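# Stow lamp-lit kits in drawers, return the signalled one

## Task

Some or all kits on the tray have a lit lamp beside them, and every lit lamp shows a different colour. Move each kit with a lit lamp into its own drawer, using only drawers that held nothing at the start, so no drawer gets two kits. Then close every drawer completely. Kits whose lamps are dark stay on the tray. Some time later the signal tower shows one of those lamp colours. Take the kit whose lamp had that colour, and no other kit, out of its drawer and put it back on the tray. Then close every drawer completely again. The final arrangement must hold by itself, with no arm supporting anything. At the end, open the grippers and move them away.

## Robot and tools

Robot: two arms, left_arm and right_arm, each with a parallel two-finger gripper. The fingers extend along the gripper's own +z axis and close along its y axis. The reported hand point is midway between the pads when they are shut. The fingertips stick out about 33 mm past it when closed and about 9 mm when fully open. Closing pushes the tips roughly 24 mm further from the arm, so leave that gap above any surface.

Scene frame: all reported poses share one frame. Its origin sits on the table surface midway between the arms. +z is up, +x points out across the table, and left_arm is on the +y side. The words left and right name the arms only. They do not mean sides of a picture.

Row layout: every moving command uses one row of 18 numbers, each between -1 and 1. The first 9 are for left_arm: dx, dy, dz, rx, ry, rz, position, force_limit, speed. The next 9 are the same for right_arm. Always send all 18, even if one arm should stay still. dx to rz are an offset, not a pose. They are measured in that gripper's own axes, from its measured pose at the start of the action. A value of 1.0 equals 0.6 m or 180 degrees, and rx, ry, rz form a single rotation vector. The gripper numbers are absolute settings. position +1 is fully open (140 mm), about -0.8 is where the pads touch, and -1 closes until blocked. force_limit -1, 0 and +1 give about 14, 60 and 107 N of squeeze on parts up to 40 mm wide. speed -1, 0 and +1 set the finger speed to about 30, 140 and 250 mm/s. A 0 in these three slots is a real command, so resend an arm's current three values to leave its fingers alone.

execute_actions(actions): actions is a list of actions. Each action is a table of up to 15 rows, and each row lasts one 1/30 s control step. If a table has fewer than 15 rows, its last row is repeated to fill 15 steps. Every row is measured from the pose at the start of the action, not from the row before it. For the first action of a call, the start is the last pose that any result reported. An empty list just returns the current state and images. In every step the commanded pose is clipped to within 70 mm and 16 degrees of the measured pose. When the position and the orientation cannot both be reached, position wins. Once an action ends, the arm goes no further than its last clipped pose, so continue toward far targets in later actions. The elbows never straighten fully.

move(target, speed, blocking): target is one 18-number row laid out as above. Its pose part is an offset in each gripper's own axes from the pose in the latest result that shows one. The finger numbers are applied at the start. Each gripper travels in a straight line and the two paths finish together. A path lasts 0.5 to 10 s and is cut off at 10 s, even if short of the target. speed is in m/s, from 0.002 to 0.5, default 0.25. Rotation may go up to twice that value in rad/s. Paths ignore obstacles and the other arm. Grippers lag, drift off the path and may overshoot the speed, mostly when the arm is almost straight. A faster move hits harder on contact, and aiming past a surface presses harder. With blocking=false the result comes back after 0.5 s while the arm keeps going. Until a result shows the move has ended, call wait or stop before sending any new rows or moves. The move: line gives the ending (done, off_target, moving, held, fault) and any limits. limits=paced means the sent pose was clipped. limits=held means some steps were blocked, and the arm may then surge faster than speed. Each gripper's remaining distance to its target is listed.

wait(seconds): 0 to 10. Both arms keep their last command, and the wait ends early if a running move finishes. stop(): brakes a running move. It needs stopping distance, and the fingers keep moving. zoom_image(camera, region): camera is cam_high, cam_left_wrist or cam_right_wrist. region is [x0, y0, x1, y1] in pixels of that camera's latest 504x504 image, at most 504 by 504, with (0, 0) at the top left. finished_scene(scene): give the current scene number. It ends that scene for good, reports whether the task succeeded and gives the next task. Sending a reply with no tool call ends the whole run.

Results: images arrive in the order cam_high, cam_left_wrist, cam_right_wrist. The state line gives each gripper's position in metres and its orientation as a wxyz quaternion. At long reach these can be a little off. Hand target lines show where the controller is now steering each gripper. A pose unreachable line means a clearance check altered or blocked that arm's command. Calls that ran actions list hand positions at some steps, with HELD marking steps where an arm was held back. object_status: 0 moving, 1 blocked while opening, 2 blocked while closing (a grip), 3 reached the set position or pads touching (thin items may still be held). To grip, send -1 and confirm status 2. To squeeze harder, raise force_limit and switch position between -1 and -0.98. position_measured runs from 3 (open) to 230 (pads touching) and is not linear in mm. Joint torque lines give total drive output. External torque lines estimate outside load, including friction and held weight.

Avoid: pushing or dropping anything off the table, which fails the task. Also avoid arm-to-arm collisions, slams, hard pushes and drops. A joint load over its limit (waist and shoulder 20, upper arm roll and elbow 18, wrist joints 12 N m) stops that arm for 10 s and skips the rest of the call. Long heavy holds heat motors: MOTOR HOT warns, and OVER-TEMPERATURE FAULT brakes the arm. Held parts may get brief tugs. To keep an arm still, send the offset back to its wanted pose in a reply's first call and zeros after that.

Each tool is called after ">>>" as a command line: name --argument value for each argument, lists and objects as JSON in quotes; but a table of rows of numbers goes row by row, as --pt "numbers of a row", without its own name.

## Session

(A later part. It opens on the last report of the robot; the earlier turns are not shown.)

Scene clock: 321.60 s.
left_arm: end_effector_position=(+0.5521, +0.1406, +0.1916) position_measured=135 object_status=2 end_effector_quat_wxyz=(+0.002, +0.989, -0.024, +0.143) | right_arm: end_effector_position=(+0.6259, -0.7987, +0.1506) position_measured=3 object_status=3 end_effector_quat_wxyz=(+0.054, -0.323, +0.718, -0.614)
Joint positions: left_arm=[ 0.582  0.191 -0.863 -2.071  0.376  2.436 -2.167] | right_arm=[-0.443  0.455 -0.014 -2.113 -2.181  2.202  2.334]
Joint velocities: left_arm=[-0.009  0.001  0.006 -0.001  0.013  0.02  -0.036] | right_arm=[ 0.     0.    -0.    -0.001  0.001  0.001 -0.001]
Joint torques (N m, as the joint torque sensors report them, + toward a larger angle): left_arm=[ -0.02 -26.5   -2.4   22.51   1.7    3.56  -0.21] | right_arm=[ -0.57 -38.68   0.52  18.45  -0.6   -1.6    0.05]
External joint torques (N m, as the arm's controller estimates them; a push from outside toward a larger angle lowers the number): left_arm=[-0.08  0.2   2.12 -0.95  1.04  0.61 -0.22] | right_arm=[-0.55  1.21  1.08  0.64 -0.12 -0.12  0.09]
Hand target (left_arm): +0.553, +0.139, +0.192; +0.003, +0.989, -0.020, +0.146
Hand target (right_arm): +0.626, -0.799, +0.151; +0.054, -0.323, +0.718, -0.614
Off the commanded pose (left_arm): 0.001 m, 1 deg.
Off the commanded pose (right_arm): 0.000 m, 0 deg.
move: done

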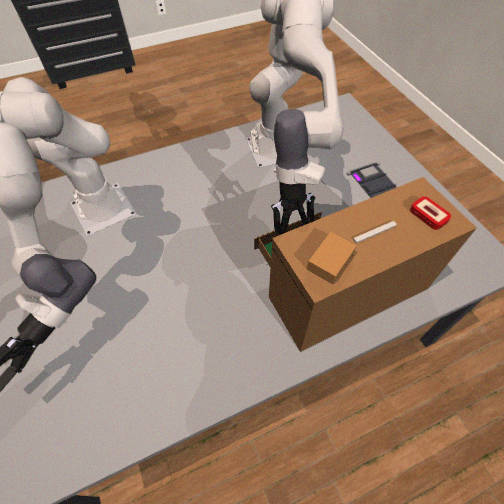

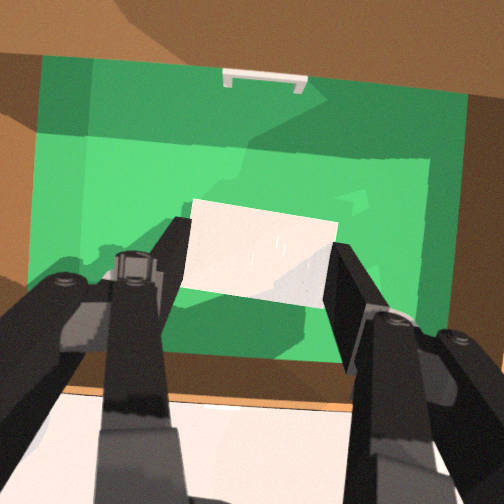

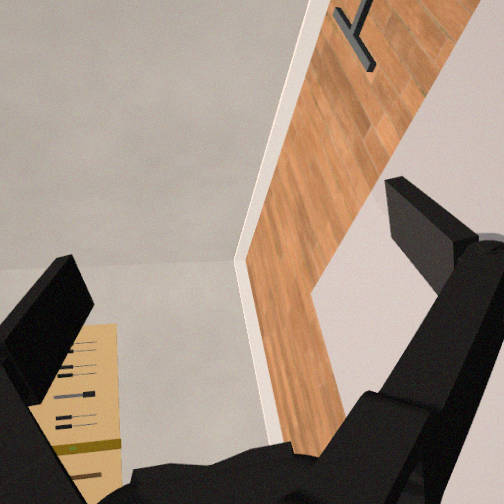

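>>> move --target '[-0.003,0,0.009,0,0,0,-1,0,0,0,0,0,0,0,0,1,0,0]' --speed 0.03

>>> move --target '[0,0,0,0,0,0,0.2,0,0,0,0,0,0,0,0,1,0,0]'

>>> move --target '[0.025,0,-0.083,0,0,0,0.2,0,0,0,0,0,0,0,0,1,0,0]'

>>> move --target '[-0.16,0,-0.048,0,0,-0.008,-0.2,0,0,0,0,0,0,0,0,1,0,0]'

Scene clock: 324.43 s.
left_arm: end_effector_position=(+0.5521, +0.1405, +0.1876) position_measured=135 object_status=2 end_effector_quat_wxyz=(+0.003, +0.990, -0.023, +0.142) | right_arm: end_effector_position=(+0.6259, -0.7987, +0.1506) position_measured=3 object_status=3 end_effector_quat_wxyz=(+0.054, -0.323, +0.718, -0.614)
Joint positions: left_arm=[ 0.582  0.199 -0.862 -2.075  0.387  2.443 -2.178] | right_arm=[-0.443  0.455 -0.014 -2.113 -2.181  2.202  2.334]
Joint velocities: left_arm=[-0.     0.002  0.001  0.001  0.007  0.004  0.001] | right_arm=[ 0.001 -0.001  0.     0.     0.001  0.001 -0.   ]
Joint torques (N m, as the joint torque sensors report them, + toward a larger angle): left_arm=[  0.19 -25.09  -4.55  21.86   1.6    3.35   0.05] | right_arm=[ -0.43 -38.6    0.63  18.4   -0.61  -1.59   0.01]
External joint torques (N m, as the arm's controller estimates them; a push from outside toward a larger angle lowers the number): left_arm=[ 0.16  1.94  0.2  -1.64  0.94  0.38  0.04] | right_arm=[-0.32  1.53  1.26  0.44 -0.13 -0.09  0.05]
Hand target (left_arm): +0.552, +0.141, +0.186; +0.002, +0.989, -0.024, +0.143
Hand target (right_arm): +0.626, -0.799, +0.151; +0.054, -0.323, +0.718, -0.614
Off the commanded pose (left_arm): 0.002 m, 0 deg.
Off the commanded pose (right_arm): 0.000 m, 0 deg.
move: done

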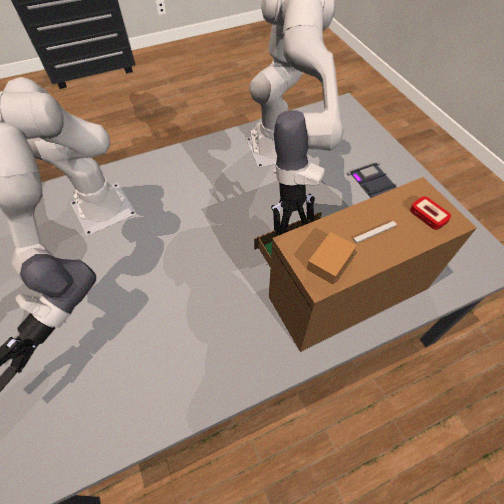

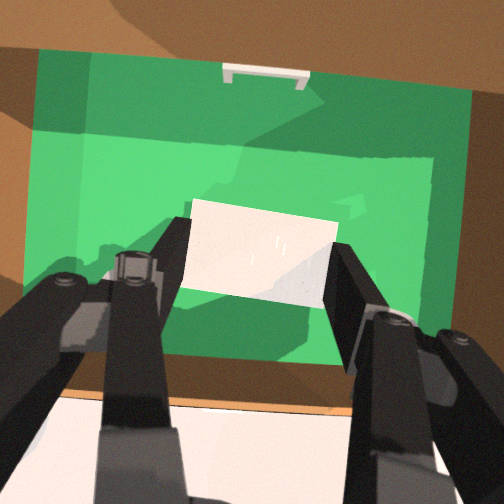

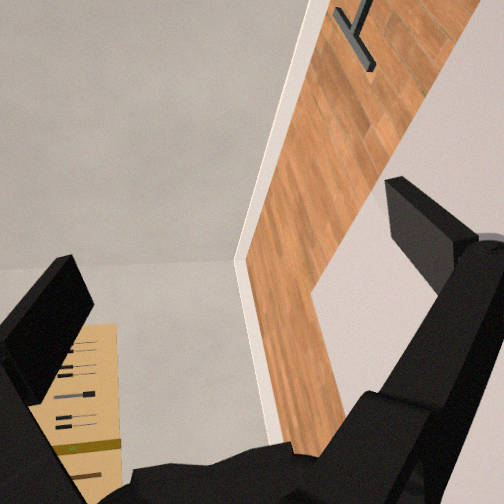

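Scene clock: 324.93 s.
left_arm: end_effector_position=(+0.5521, +0.1405, +0.1876) position_measured=104 object_status=3 end_effector_quat_wxyz=(+0.003, +0.990, -0.023, +0.142) | right_arm: end_effector_position=(+0.6259, -0.7987, +0.1506) position_measured=3 object_status=3 end_effector_quat_wxyz=(+0.054, -0.323, +0.718, -0.614)
Joint positions: left_arm=[ 0.582  0.199 -0.862 -2.075  0.387  2.443 -2.178] | right_arm=[-0.443  0.455 -0.014 -2.113 -2.181  2.202  2.334]
Joint velocities: left_arm=[0.002 0.    0.001 0.    0.    0.001 0.002] | right_arm=[ 0.001 -0.001  0.002 -0.001  0.     0.    -0.001]
Joint torques (N m, as the joint torque sensors report them, + toward a larger angle): left_arm=[  0.71 -26.68  -5.92  22.46   0.49   2.87   0.2 ] | right_arm=[ -0.24 -38.36   0.49  18.35  -0.6   -1.6    0.06]
External joint torques (N m, as the arm's controller estimates them; a push from outside toward a larger angle lowers the number): left_arm=[ 0.61  0.25 -1.25 -1.   -0.16 -0.09  0.19] | right_arm=[-0.43  1.58  0.85  0.55 -0.12 -0.14  0.1 ]
Hand target (left_arm): +0.552, +0.140, +0.188; +0.003, +0.990, -0.023, +0.142
Hand target (right_arm): +0.626, -0.799, +0.151; +0.054, -0.323, +0.718, -0.614
Off the commanded pose (left_arm): 0.000 m, 0 deg.
Off the commanded pose (right_arm): 0.000 m, 0 deg.
move: done

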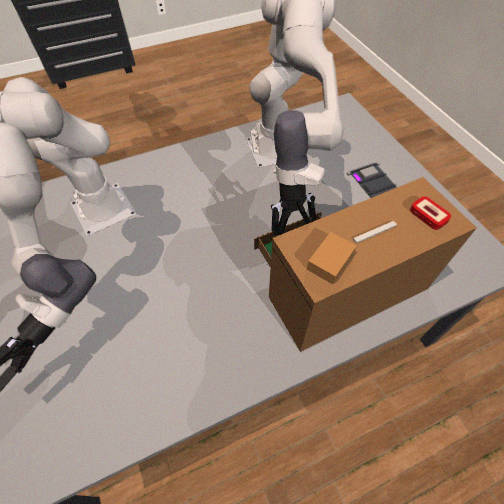

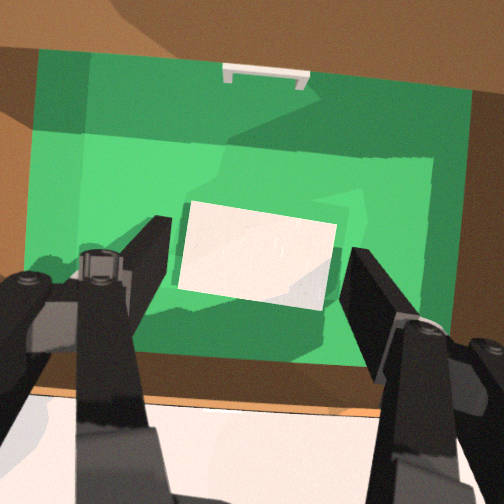

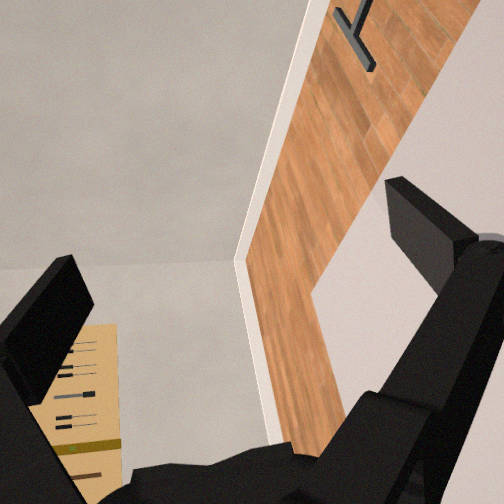

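Scene clock: 325.93 s.
left_arm: end_effector_position=(+0.5525, +0.1405, +0.2388) position_measured=104 object_status=3 end_effector_quat_wxyz=(+0.003, +0.989, -0.019, +0.143) | right_arm: end_effector_position=(+0.6259, -0.7987, +0.1506) position_measured=3 object_status=3 end_effector_quat_wxyz=(+0.054, -0.323, +0.718, -0.614)
Joint positions: left_arm=[ 0.614  0.116 -0.896 -2.017  0.269  2.343 -2.098] | right_arm=[-0.443  0.455 -0.014 -2.113 -2.181  2.202  2.334]
Joint velocities: left_arm=[ 0.002  0.001  0.     0.    -0.004 -0.009  0.028] | right_arm=[ 0.     0.     0.002  0.    -0.    -0.     0.001]
Joint torques (N m, as the joint torque sensors report them, + toward a larger angle): left_arm=[  1.99 -25.04  -4.44  25.24  -0.31   2.59   0.28] | right_arm=[ -0.57 -38.43   0.68  18.55  -0.58  -1.61   0.06]
External joint torques (N m, as the arm's controller estimates them; a push from outside toward a larger angle lowers the number): left_arm=[ 1.82 -0.67 -1.74  0.89 -1.08 -0.4   0.28] | right_arm=[-0.69  1.46  1.1   0.73 -0.1  -0.15  0.1 ]
Hand target (left_arm): +0.552, +0.141, +0.240; +0.002, +0.990, -0.023, +0.142
Hand target (right_arm): +0.626, -0.799, +0.151; +0.054, -0.323, +0.718, -0.614
Off the commanded pose (left_arm): 0.001 m, 0 deg.
Off the commanded pose (right_arm): 0.000 m, 0 deg.
move: done

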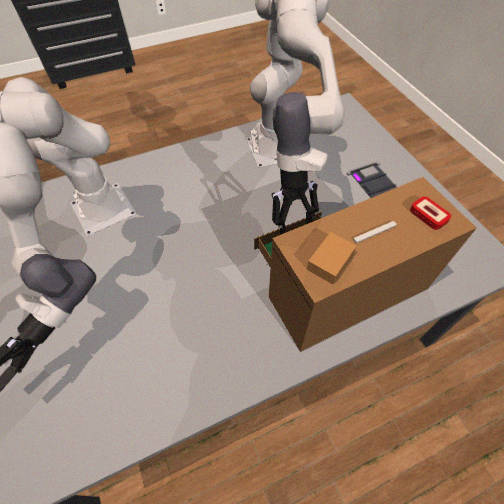

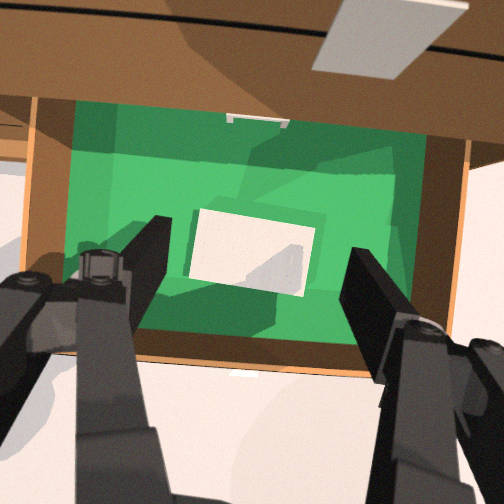

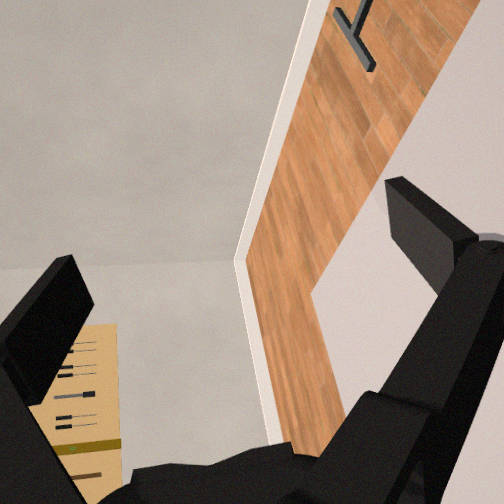

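Scene clock: 327.17 s.
left_arm: end_effector_position=(+0.4512, +0.1434, +0.2382) position_measured=154 object_status=3 end_effector_quat_wxyz=(+0.002, +0.990, -0.004, +0.141) | right_arm: end_effector_position=(+0.6259, -0.7987, +0.1506) position_measured=3 object_status=3 end_effector_quat_wxyz=(+0.054, -0.323, +0.718, -0.614)
Joint positions: left_arm=[ 0.481 -0.278 -0.785 -2.331 -0.116  2.388 -1.932] | right_arm=[-0.443  0.455 -0.014 -2.113 -2.181  2.202  2.334]
Joint velocities: left_arm=[-0.011 -0.001  0.011 -0.001 -0.001  0.003  0.028] | right_arm=[ 0.001 -0.001  0.001 -0.002  0.     0.    -0.001]
Joint torques (N m, as the joint torque sensors report them, + toward a larger angle): left_arm=[ -1.51 -13.97   7.01  22.09  -0.21   3.45   0.33] | right_arm=[ -0.29 -38.53   0.75  18.34  -0.61  -1.6    0.06]
External joint torques (N m, as the arm's controller estimates them; a push from outside toward a larger angle lowers the number): left_arm=[-1.47  1.    1.51 -1.49 -0.95  0.41  0.33] | right_arm=[-0.35  1.46  1.23  0.5  -0.13 -0.13  0.1 ]
Hand target (left_arm): +0.451, +0.143, +0.237; +0.003, +0.990, -0.009, +0.140
Hand target (right_arm): +0.626, -0.799, +0.151; +0.054, -0.323, +0.718, -0.614
Off the commanded pose (left_arm): 0.002 m, 1 deg.
Off the commanded pose (right_arm): 0.000 m, 0 deg.
move: done

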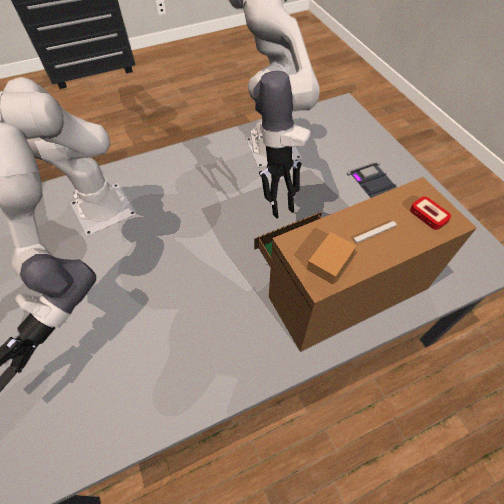

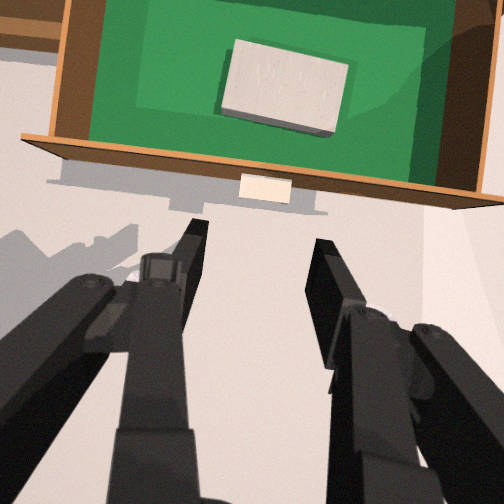

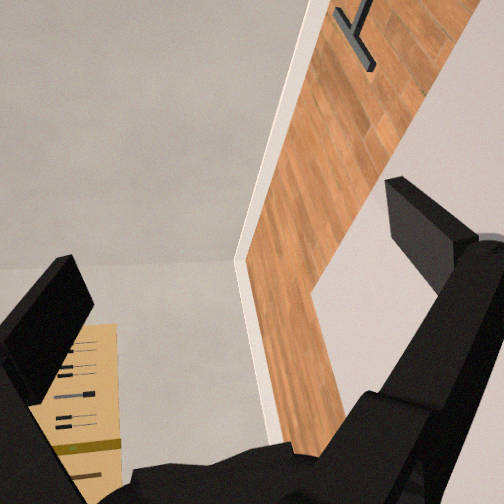

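>>> move --target '[0.072,0,0.088,0,0.08,0,-0.2,0,0,0,0,0,0,0,0,1,0,0]'

Scene clock: 338.10 s.
left_arm: end_effector_position=(+0.5036, +0.1430, +0.1948) position_measured=154 object_status=3 end_effector_quat_wxyz=(+0.001, +0.966, -0.008, +0.257) | right_arm: end_effector_position=(+0.6259, -0.7987, +0.1506) position_measured=3 object_status=3 end_effector_quat_wxyz=(+0.054, -0.323, +0.718, -0.614)
Joint positions: left_arm=[ 0.763 -0.189 -1.06  -2.466  0.179  2.841 -2.175] | right_arm=[-0.443  0.455 -0.014 -2.113 -2.181  2.202  2.334]
Joint velocities: left_arm=[ 0.021 -0.005 -0.024  0.     0.     0.005 -0.037] | right_arm=[ 0.001 -0.002  0.001  0.001  0.    -0.     0.001]
Joint torques (N m, as the joint torque sensors report them, + toward a larger angle): left_arm=[  1.46 -13.76   4.37  24.62   0.03   4.48  -0.05] | right_arm=[ -0.44 -38.61   0.65  18.46  -0.6   -1.6    0.04]
External joint torques (N m, as the arm's controller estimates them; a push from outside toward a larger angle lowers the number): left_arm=[ 1.45 -3.11 -0.33  2.53 -0.07  1.32 -0.06] | right_arm=[-0.56  1.46  1.07  0.56 -0.12 -0.12  0.08]
Hand target (left_arm): +0.508, +0.140, +0.200; +0.006, +0.964, -0.003, +0.264
Hand target (right_arm): +0.626, -0.799, +0.151; +0.054, -0.323, +0.718, -0.614
Off the commanded pose (left_arm): 0.006 m, 1 deg.
Off the commanded pose (right_arm): 0.000 m, 0 deg.
move: off_target (left_arm)

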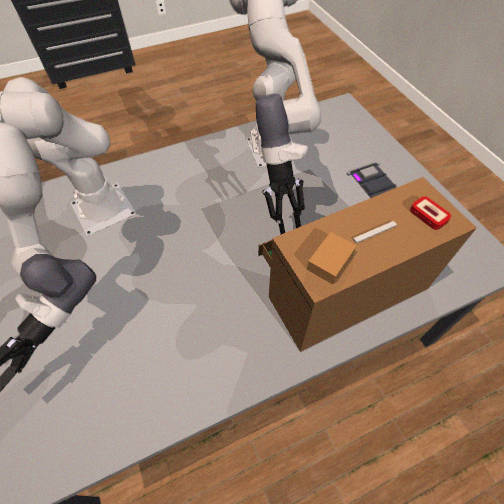

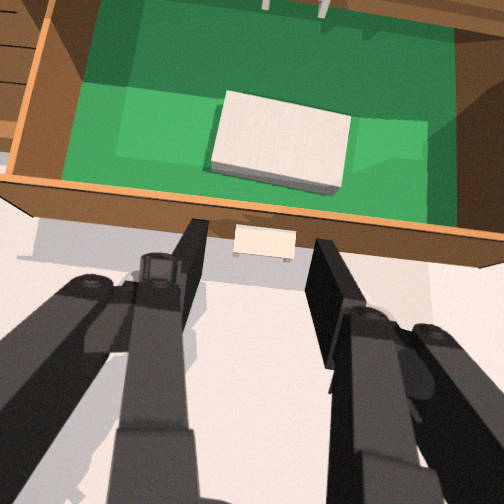

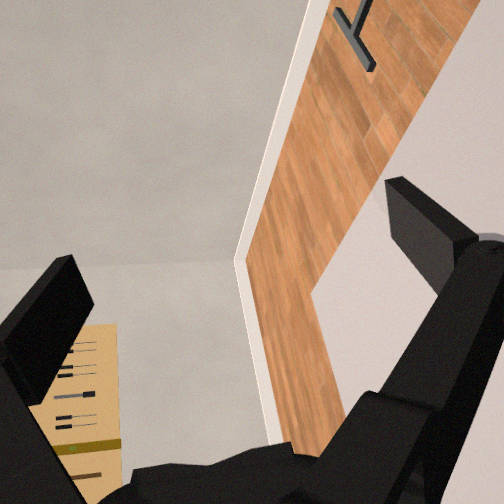

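>>> move --target '[-0.055,0,-0.032,0,0,0,-0.2,0,0,0,0,0,0,0,0,1,0,0]'

>>> move --target '[-0.008,0,0.036,0,0,0,-0.2,0,0,0,0,0,0,0,0,1,0,0]'

Scene clock: 340.87 s.
left_arm: end_effector_position=(+0.4656, +0.1434, +0.1944) position_measured=154 object_status=3 end_effector_quat_wxyz=(+0.001, +0.967, -0.004, +0.256) | right_arm: end_effector_position=(+0.6259, -0.7987, +0.1506) position_measured=3 object_status=3 end_effector_quat_wxyz=(+0.054, -0.323, +0.718, -0.614)
Joint positions: left_arm=[ 0.551 -0.299 -0.904 -2.572  0.041  2.843 -2.12 ] | right_arm=[-0.443  0.455 -0.014 -2.113 -2.181  2.202  2.334]
Joint velocities: left_arm=[-0.031 -0.001  0.035 -0.002  0.    -0.001  0.026] | right_arm=[-0.001  0.001 -0.    -0.001 -0.    -0.     0.   ]
Joint torques (N m, as the joint torque sensors report them, + toward a larger angle): left_arm=[ -1.47 -10.92   6.83  19.71   0.     3.49   0.38] | right_arm=[ -0.61 -38.43   0.44  18.35  -0.58  -1.62   0.05]
External joint torques (N m, as the arm's controller estimates them; a push from outside toward a larger angle lowers the number): left_arm=[-1.38  0.55  0.87 -1.81 -0.18  0.3   0.36] | right_arm=[-0.58  1.5   1.    0.55 -0.1  -0.14  0.09]
Hand target (left_arm): +0.465, +0.143, +0.194; +0.000, +0.967, -0.009, +0.256
Hand target (right_arm): +0.626, -0.799, +0.151; +0.054, -0.323, +0.718, -0.614
Off the commanded pose (left_arm): 0.001 m, 1 deg.
Off the commanded pose (right_arm): 0.000 m, 0 deg.
move: done

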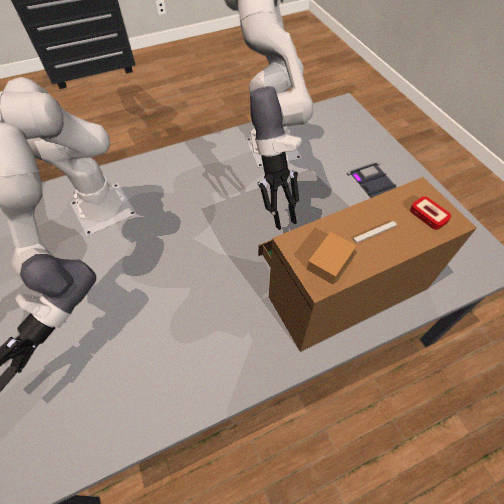

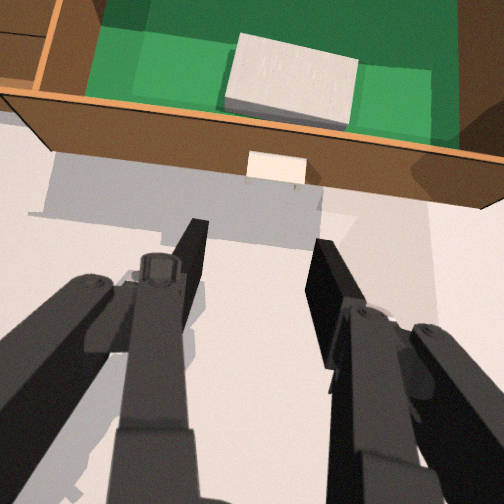

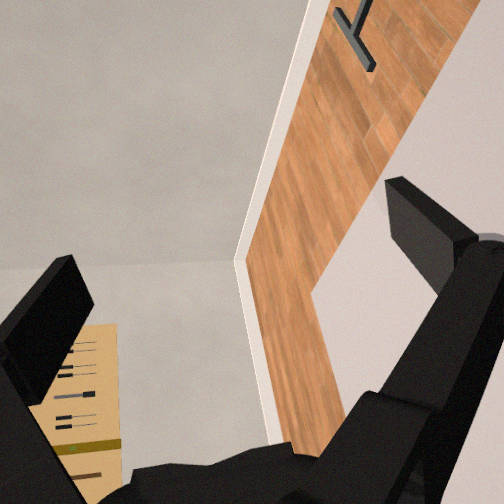

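Scene clock: 341.70 s.
left_arm: end_effector_position=(+0.4704, +0.1438, +0.1717) position_measured=154 object_status=3 end_effector_quat_wxyz=(-0.000, +0.967, -0.008, +0.253) | right_arm: end_effector_position=(+0.6259, -0.7987, +0.1506) position_measured=3 object_status=3 end_effector_quat_wxyz=(+0.054, -0.323, +0.718, -0.614)
Joint positions: left_arm=[ 0.691 -0.246 -1.031 -2.572  0.114  2.897 -2.169] | right_arm=[-0.443  0.455 -0.014 -2.113 -2.181  2.202  2.334]
Joint velocities: left_arm=[ 0.026 -0.    -0.032 -0.001  0.     0.014 -0.022] | right_arm=[ 0.     0.001 -0.001 -0.     0.     0.001 -0.003]
Joint torques (N m, as the joint torque sensors report them, + toward a larger angle): left_arm=[  2.15 -11.36   4.61  21.13  -0.05   3.67  -0.12] | right_arm=[ -0.52 -38.34   0.62  18.29  -0.61  -1.59   0.05]
External joint torques (N m, as the arm's controller estimates them; a push from outside toward a larger angle lowers the number): left_arm=[ 2.23 -1.47 -0.95  0.08 -0.06  0.49 -0.13] | right_arm=[-0.55  1.55  1.13  0.47 -0.13 -0.11  0.09]
Hand target (left_arm): +0.472, +0.143, +0.174; +0.002, +0.967, -0.003, +0.256
Hand target (right_arm): +0.626, -0.799, +0.151; +0.054, -0.323, +0.718, -0.614
Off the commanded pose (left_arm): 0.002 m, 1 deg.
Off the commanded pose (right_arm): 0.000 m, 0 deg.
move: done

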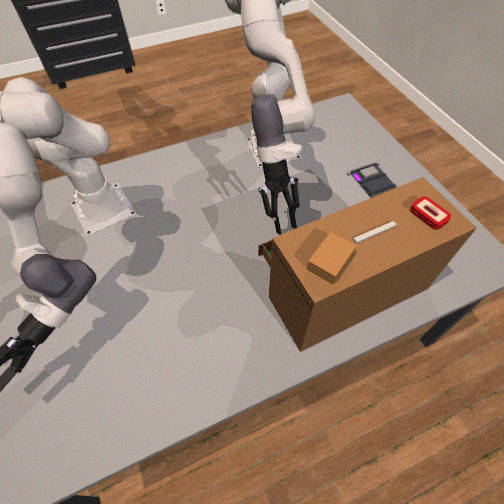

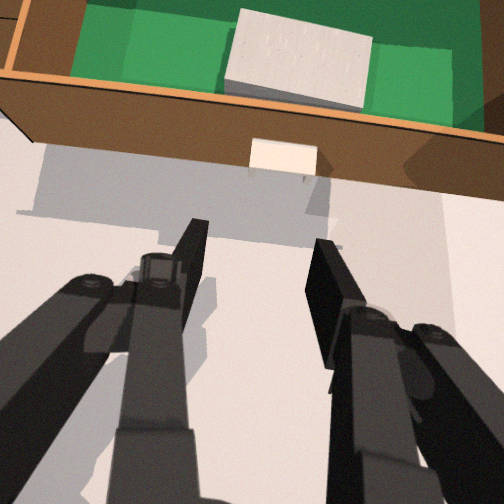

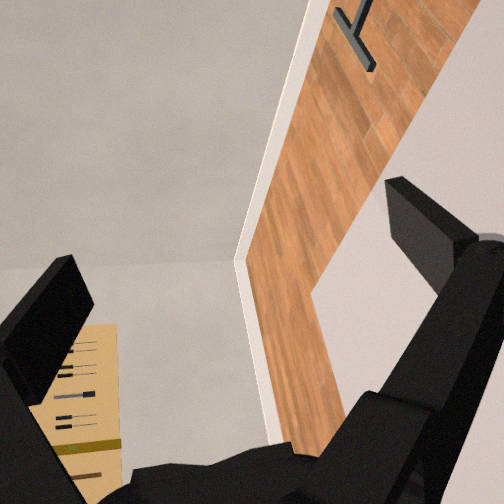

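>>> move --target '[0,0.016,0,0,0,0,-0.2,0,0,0,0,0,0,0,0,1,0,0]'

>>> move --target '[0.211,-0.008,0.115,0,0,0,-0.2,0,0,0,0,0,0,0,0,1,0,0]' --speed 0.08

Scene clock: 343.57 s.
left_arm: end_effector_position=(+0.4698, +0.1338, +0.1717) position_measured=154 object_status=3 end_effector_quat_wxyz=(+0.000, +0.967, -0.011, +0.254) | right_arm: end_effector_position=(+0.6259, -0.7987, +0.1506) position_measured=3 object_status=3 end_effector_quat_wxyz=(+0.054, -0.323, +0.718, -0.614)
Joint positions: left_arm=[ 0.721 -0.246 -1.079 -2.559  0.119  2.893 -2.186] | right_arm=[-0.443  0.455 -0.014 -2.113 -2.181  2.202  2.334]
Joint velocities: left_arm=[ 0.014  0.001 -0.014  0.    -0.    -0.005 -0.005] | right_arm=[-0.001 -0.001  0.001 -0.001 -0.002 -0.    -0.001]
Joint torques (N m, as the joint torque sensors report them, + toward a larger angle): left_arm=[ 1.45 -8.28  4.37 21.73  0.05  2.64 -0.03] | right_arm=[ -0.33 -38.57   0.63  18.29  -0.6   -1.58   0.09]
External joint torques (N m, as the arm's controller estimates them; a push from outside toward a larger angle lowers the number): left_arm=[ 1.47  0.52 -1.43  0.75  0.05 -0.5  -0.05] | right_arm=[-0.27  1.35  1.21  0.5  -0.12 -0.1   0.13]
Hand target (left_arm): +0.470, +0.134, +0.172; -0.000, +0.967, -0.008, +0.253
Hand target (right_arm): +0.626, -0.799, +0.151; +0.054, -0.323, +0.718, -0.614
Off the commanded pose (left_arm): 0.001 m, 0 deg.
Off the commanded pose (right_arm): 0.000 m, 0 deg.
move: done

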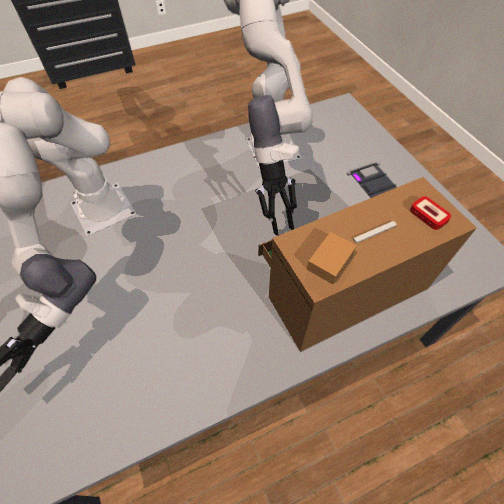

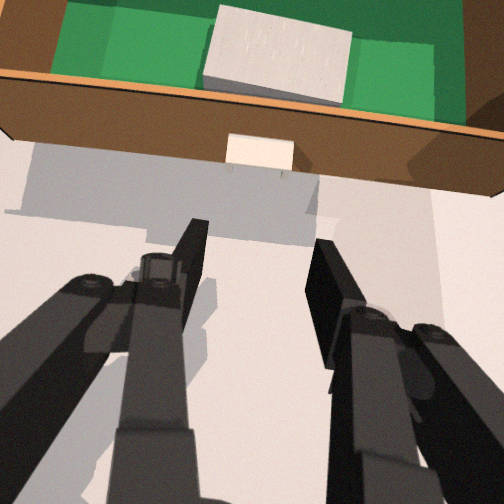

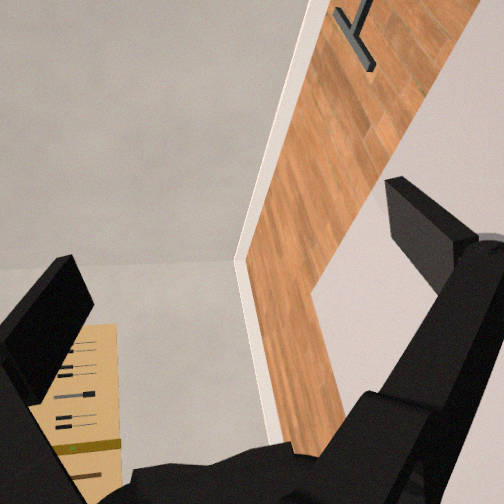

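Scene clock: 345.73 s.
left_arm: end_effector_position=(+0.6129, +0.1382, +0.1787) position_measured=154 object_status=3 end_effector_quat_wxyz=(-0.002, +0.966, -0.007, +0.258) | right_arm: end_effector_position=(+0.6259, -0.7987, +0.1506) position_measured=3 object_status=3 end_effector_quat_wxyz=(+0.054, -0.323, +0.718, -0.614)
Joint positions: left_arm=[ 0.688  0.371 -0.962 -2.053  0.977  2.593 -2.63 ] | right_arm=[-0.443  0.455 -0.014 -2.113 -2.181  2.202  2.334]
Joint velocities: left_arm=[-0.011  0.004  0.001  0.008  0.006 -0.021 -0.023] | right_arm=[-0.001  0.    -0.001  0.    -0.     0.     0.001]
Joint torques (N m, as the joint torque sensors report them, + toward a larger angle): left_arm=[  0.87 -21.63  -5.26  24.71   2.15   3.97   0.33] | right_arm=[ -0.67 -38.41   0.68  18.41  -0.61  -1.6    0.05]
External joint torques (N m, as the arm's controller estimates them; a push from outside toward a larger angle lowers the number): left_arm=[0.72 6.37 4.36 2.53 1.94 1.28 0.32] | right_arm=[-0.62  1.55  1.27  0.58 -0.13 -0.12  0.09]
Hand target (left_arm): +0.618, +0.142, +0.178; -0.001, +0.966, -0.005, +0.260
Hand target (right_arm): +0.626, -0.799, +0.151; +0.054, -0.323, +0.718, -0.614
Off the commanded pose (left_arm): 0.006 m, 1 deg.
Off the commanded pose (right_arm): 0.000 m, 0 deg.
move: off_target (left_arm)

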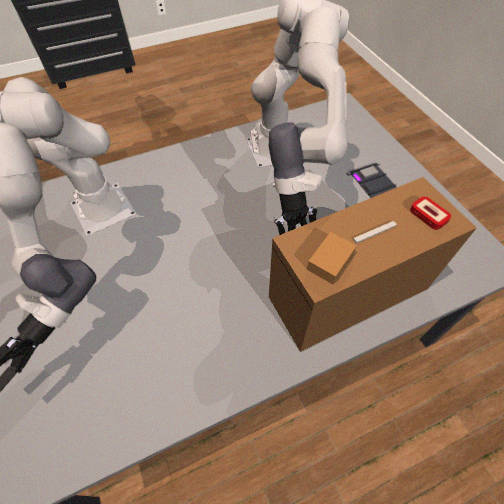

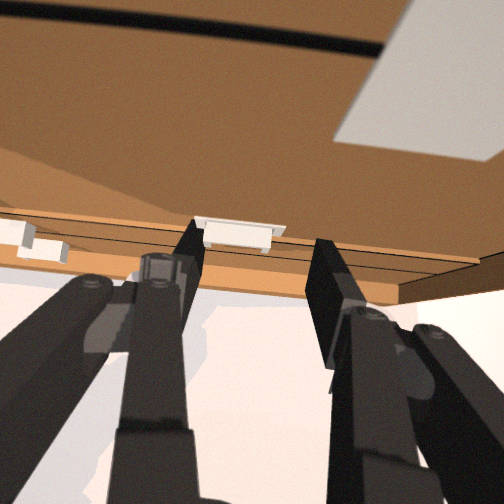

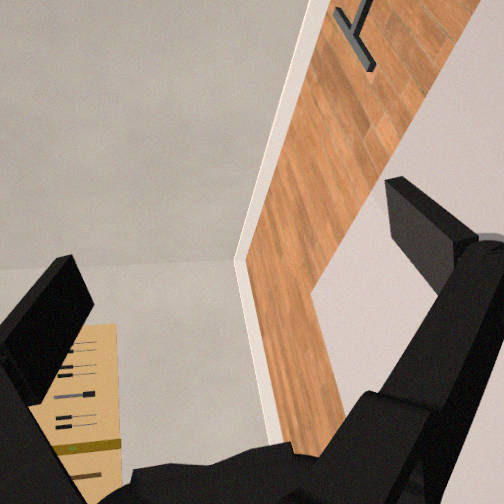

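>>> move --target '[-0.058,0,-0.033,0,0,0,-0.2,0,0,0,0,0,0,0,0,1,0,0]'

>>> move --target '[-0.036,-0.225,0.064,0,0,0,-0.2,0,0,0,0,0,0,0,0,1,0,0]'

Scene clock: 348.47 s.
left_arm: end_effector_position=(+0.5730, +0.1390, +0.1786) position_measured=154 object_status=3 end_effector_quat_wxyz=(-0.005, +0.966, -0.008, +0.258) | right_arm: end_effector_position=(+0.6259, -0.7987, +0.1506) position_measured=3 object_status=3 end_effector_quat_wxyz=(+0.054, -0.323, +0.718, -0.614)
Joint positions: left_arm=[ 0.774  0.24  -1.037 -2.191  0.909  2.661 -2.637] | right_arm=[-0.443  0.455 -0.014 -2.113 -2.181  2.202  2.334]
Joint velocities: left_arm=[ 0.018 -0.001 -0.011 -0.003 -0.007  0.019  0.001] | right_arm=[ 0.002  0.001 -0.002  0.     0.    -0.001  0.   ]
Joint torques (N m, as the joint torque sensors report them, + toward a larger angle): left_arm=[  1.8  -22.34  -7.82  20.55  -1.01   3.05   0.25] | right_arm=[ -0.32 -38.55   0.65  18.37  -0.6   -1.57   0.07]
External joint torques (N m, as the arm's controller estimates them; a push from outside toward a larger angle lowers the number): left_arm=[ 2.03 -0.4  -1.08 -1.81 -1.08  0.34  0.24] | right_arm=[-0.25  1.33  1.26  0.55 -0.12 -0.08  0.11]
Hand target (left_arm): +0.572, +0.138, +0.179; -0.002, +0.966, -0.008, +0.258
Hand target (right_arm): +0.626, -0.799, +0.151; +0.054, -0.323, +0.718, -0.614
Off the commanded pose (left_arm): 0.000 m, 0 deg.
Off the commanded pose (right_arm): 0.000 m, 0 deg.
move: done

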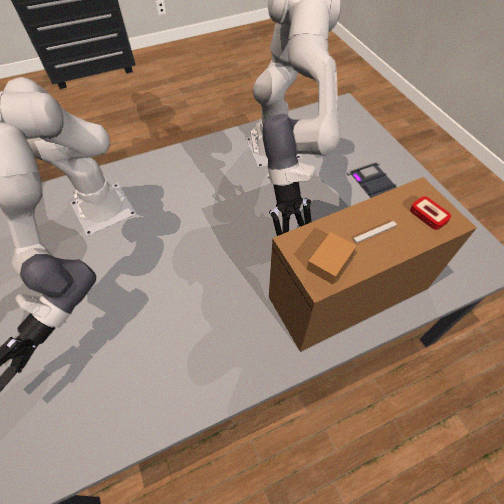

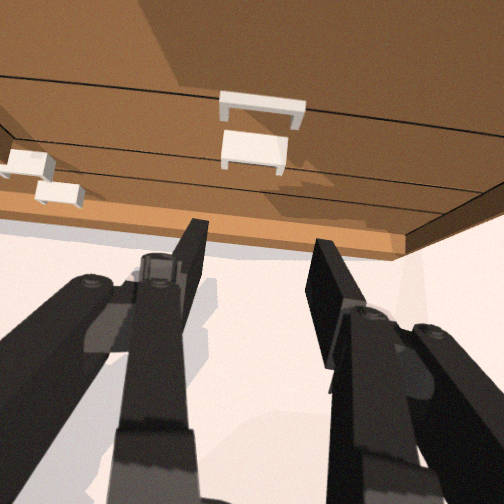

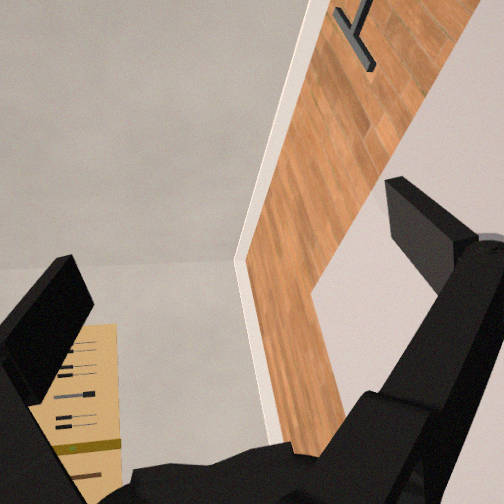

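Scene clock: 349.77 s.
left_arm: end_effector_position=(+0.5758, +0.2757, +0.1360) position_measured=154 object_status=3 end_effector_quat_wxyz=(-0.005, +0.966, -0.002, +0.257) | right_arm: end_effector_position=(+0.6259, -0.7987, +0.1506) position_measured=3 object_status=3 end_effector_quat_wxyz=(+0.054, -0.323, +0.718, -0.614)
Joint positions: left_arm=[ 1.029  0.234 -0.988 -2.333  0.983  2.879 -2.504] | right_arm=[-0.443  0.455 -0.014 -2.113 -2.181  2.202  2.334]
Joint velocities: left_arm=[ 0.003 -0.    -0.002 -0.002  0.001  0.007  0.028] | right_arm=[-0.    -0.001  0.002 -0.    -0.    -0.    -0.002]
Joint torques (N m, as the joint torque sensors report them, + toward a larger angle): left_arm=[  2.31 -19.13  -6.66  19.1    0.61   3.22   0.19] | right_arm=[ -0.43 -38.59   0.69  18.35  -0.59  -1.6    0.04]
External joint torques (N m, as the arm's controller estimates them; a push from outside toward a larger angle lowers the number): left_arm=[ 2.36  1.93 -0.63 -1.51  0.88  0.37  0.17] | right_arm=[-0.56  1.42  1.1   0.5  -0.11 -0.13  0.08]
Hand target (left_arm): +0.575, +0.275, +0.135; -0.005, +0.966, -0.009, +0.257
Hand target (right_arm): +0.626, -0.799, +0.151; +0.054, -0.323, +0.718, -0.614
Off the commanded pose (left_arm): 0.001 m, 1 deg.
Off the commanded pose (right_arm): 0.000 m, 0 deg.
move: done

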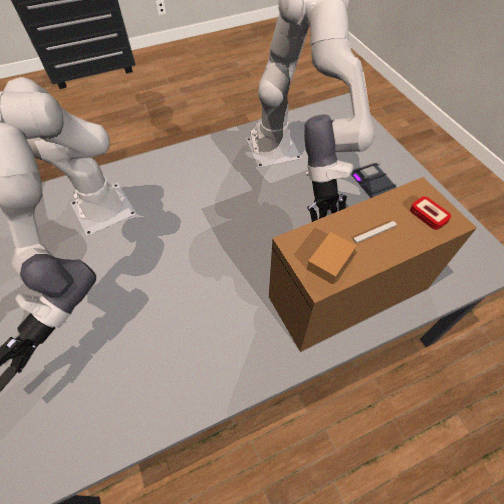

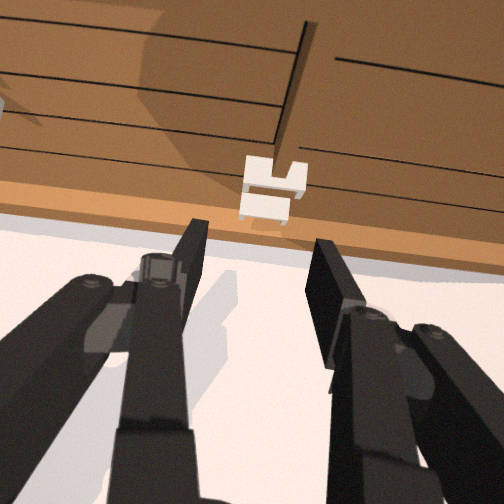

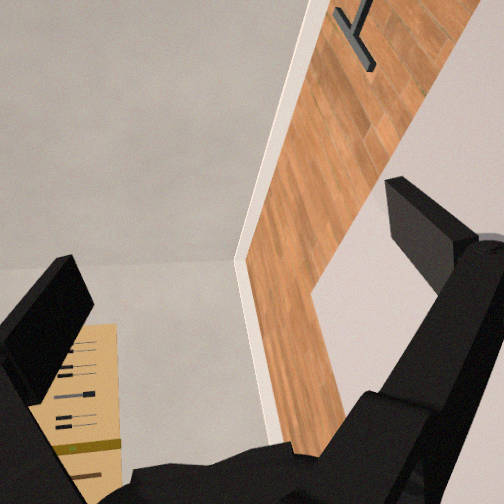

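>>> move --target '[0.007,0.012,0.054,0,0,0,-0.2,0,0,0,0,0,0,0,0,1,0,0]'

Scene clock: 353.23 s.
left_arm: end_effector_position=(+0.5942, +0.2701, +0.1075) position_measured=154 object_status=3 end_effector_quat_wxyz=(-0.007, +0.967, -0.005, +0.254) | right_arm: end_effector_position=(+0.6259, -0.7987, +0.1506) position_measured=3 object_status=3 end_effector_quat_wxyz=(+0.054, -0.323, +0.718, -0.614)
Joint positions: left_arm=[ 0.86   0.353 -0.828 -2.242  1.152  2.847 -2.624] | right_arm=[-0.443  0.455 -0.014 -2.113 -2.181  2.202  2.334]
Joint velocities: left_arm=[-0.011 -0.003  0.012  0.     0.003 -0.    -0.034] | right_arm=[ 0.001 -0.001  0.    -0.     0.    -0.     0.   ]
Joint torques (N m, as the joint torque sensors report them, + toward a larger angle): left_arm=[ -0.78 -28.56  -7.23  20.33   0.75   3.14  -0.02] | right_arm=[ -0.56 -38.61   0.73  18.33  -0.64  -1.59   0.06]
External joint torques (N m, as the arm's controller estimates them; a push from outside toward a larger angle lowers the number): left_arm=[-0.85 -0.71  0.91  0.41  1.06  0.43 -0.04] | right_arm=[-0.73  1.41  1.12  0.44 -0.15 -0.12  0.1 ]
Hand target (left_arm): +0.596, +0.269, +0.109; -0.005, +0.966, -0.001, +0.257
Hand target (right_arm): +0.626, -0.799, +0.151; +0.054, -0.323, +0.718, -0.614
Off the commanded pose (left_arm): 0.003 m, 1 deg.
Off the commanded pose (right_arm): 0.000 m, 0 deg.
move: done

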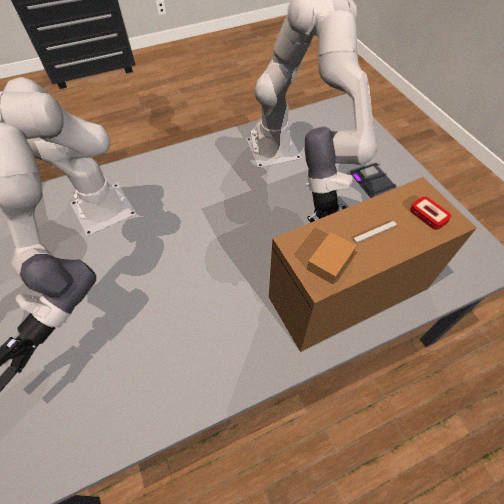

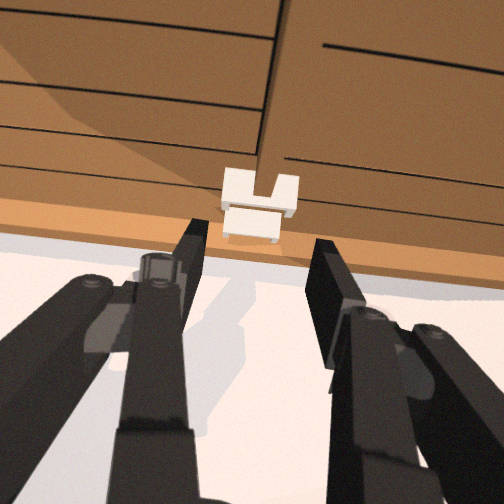

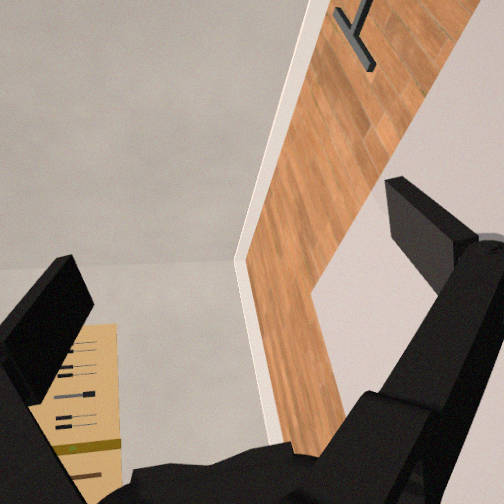

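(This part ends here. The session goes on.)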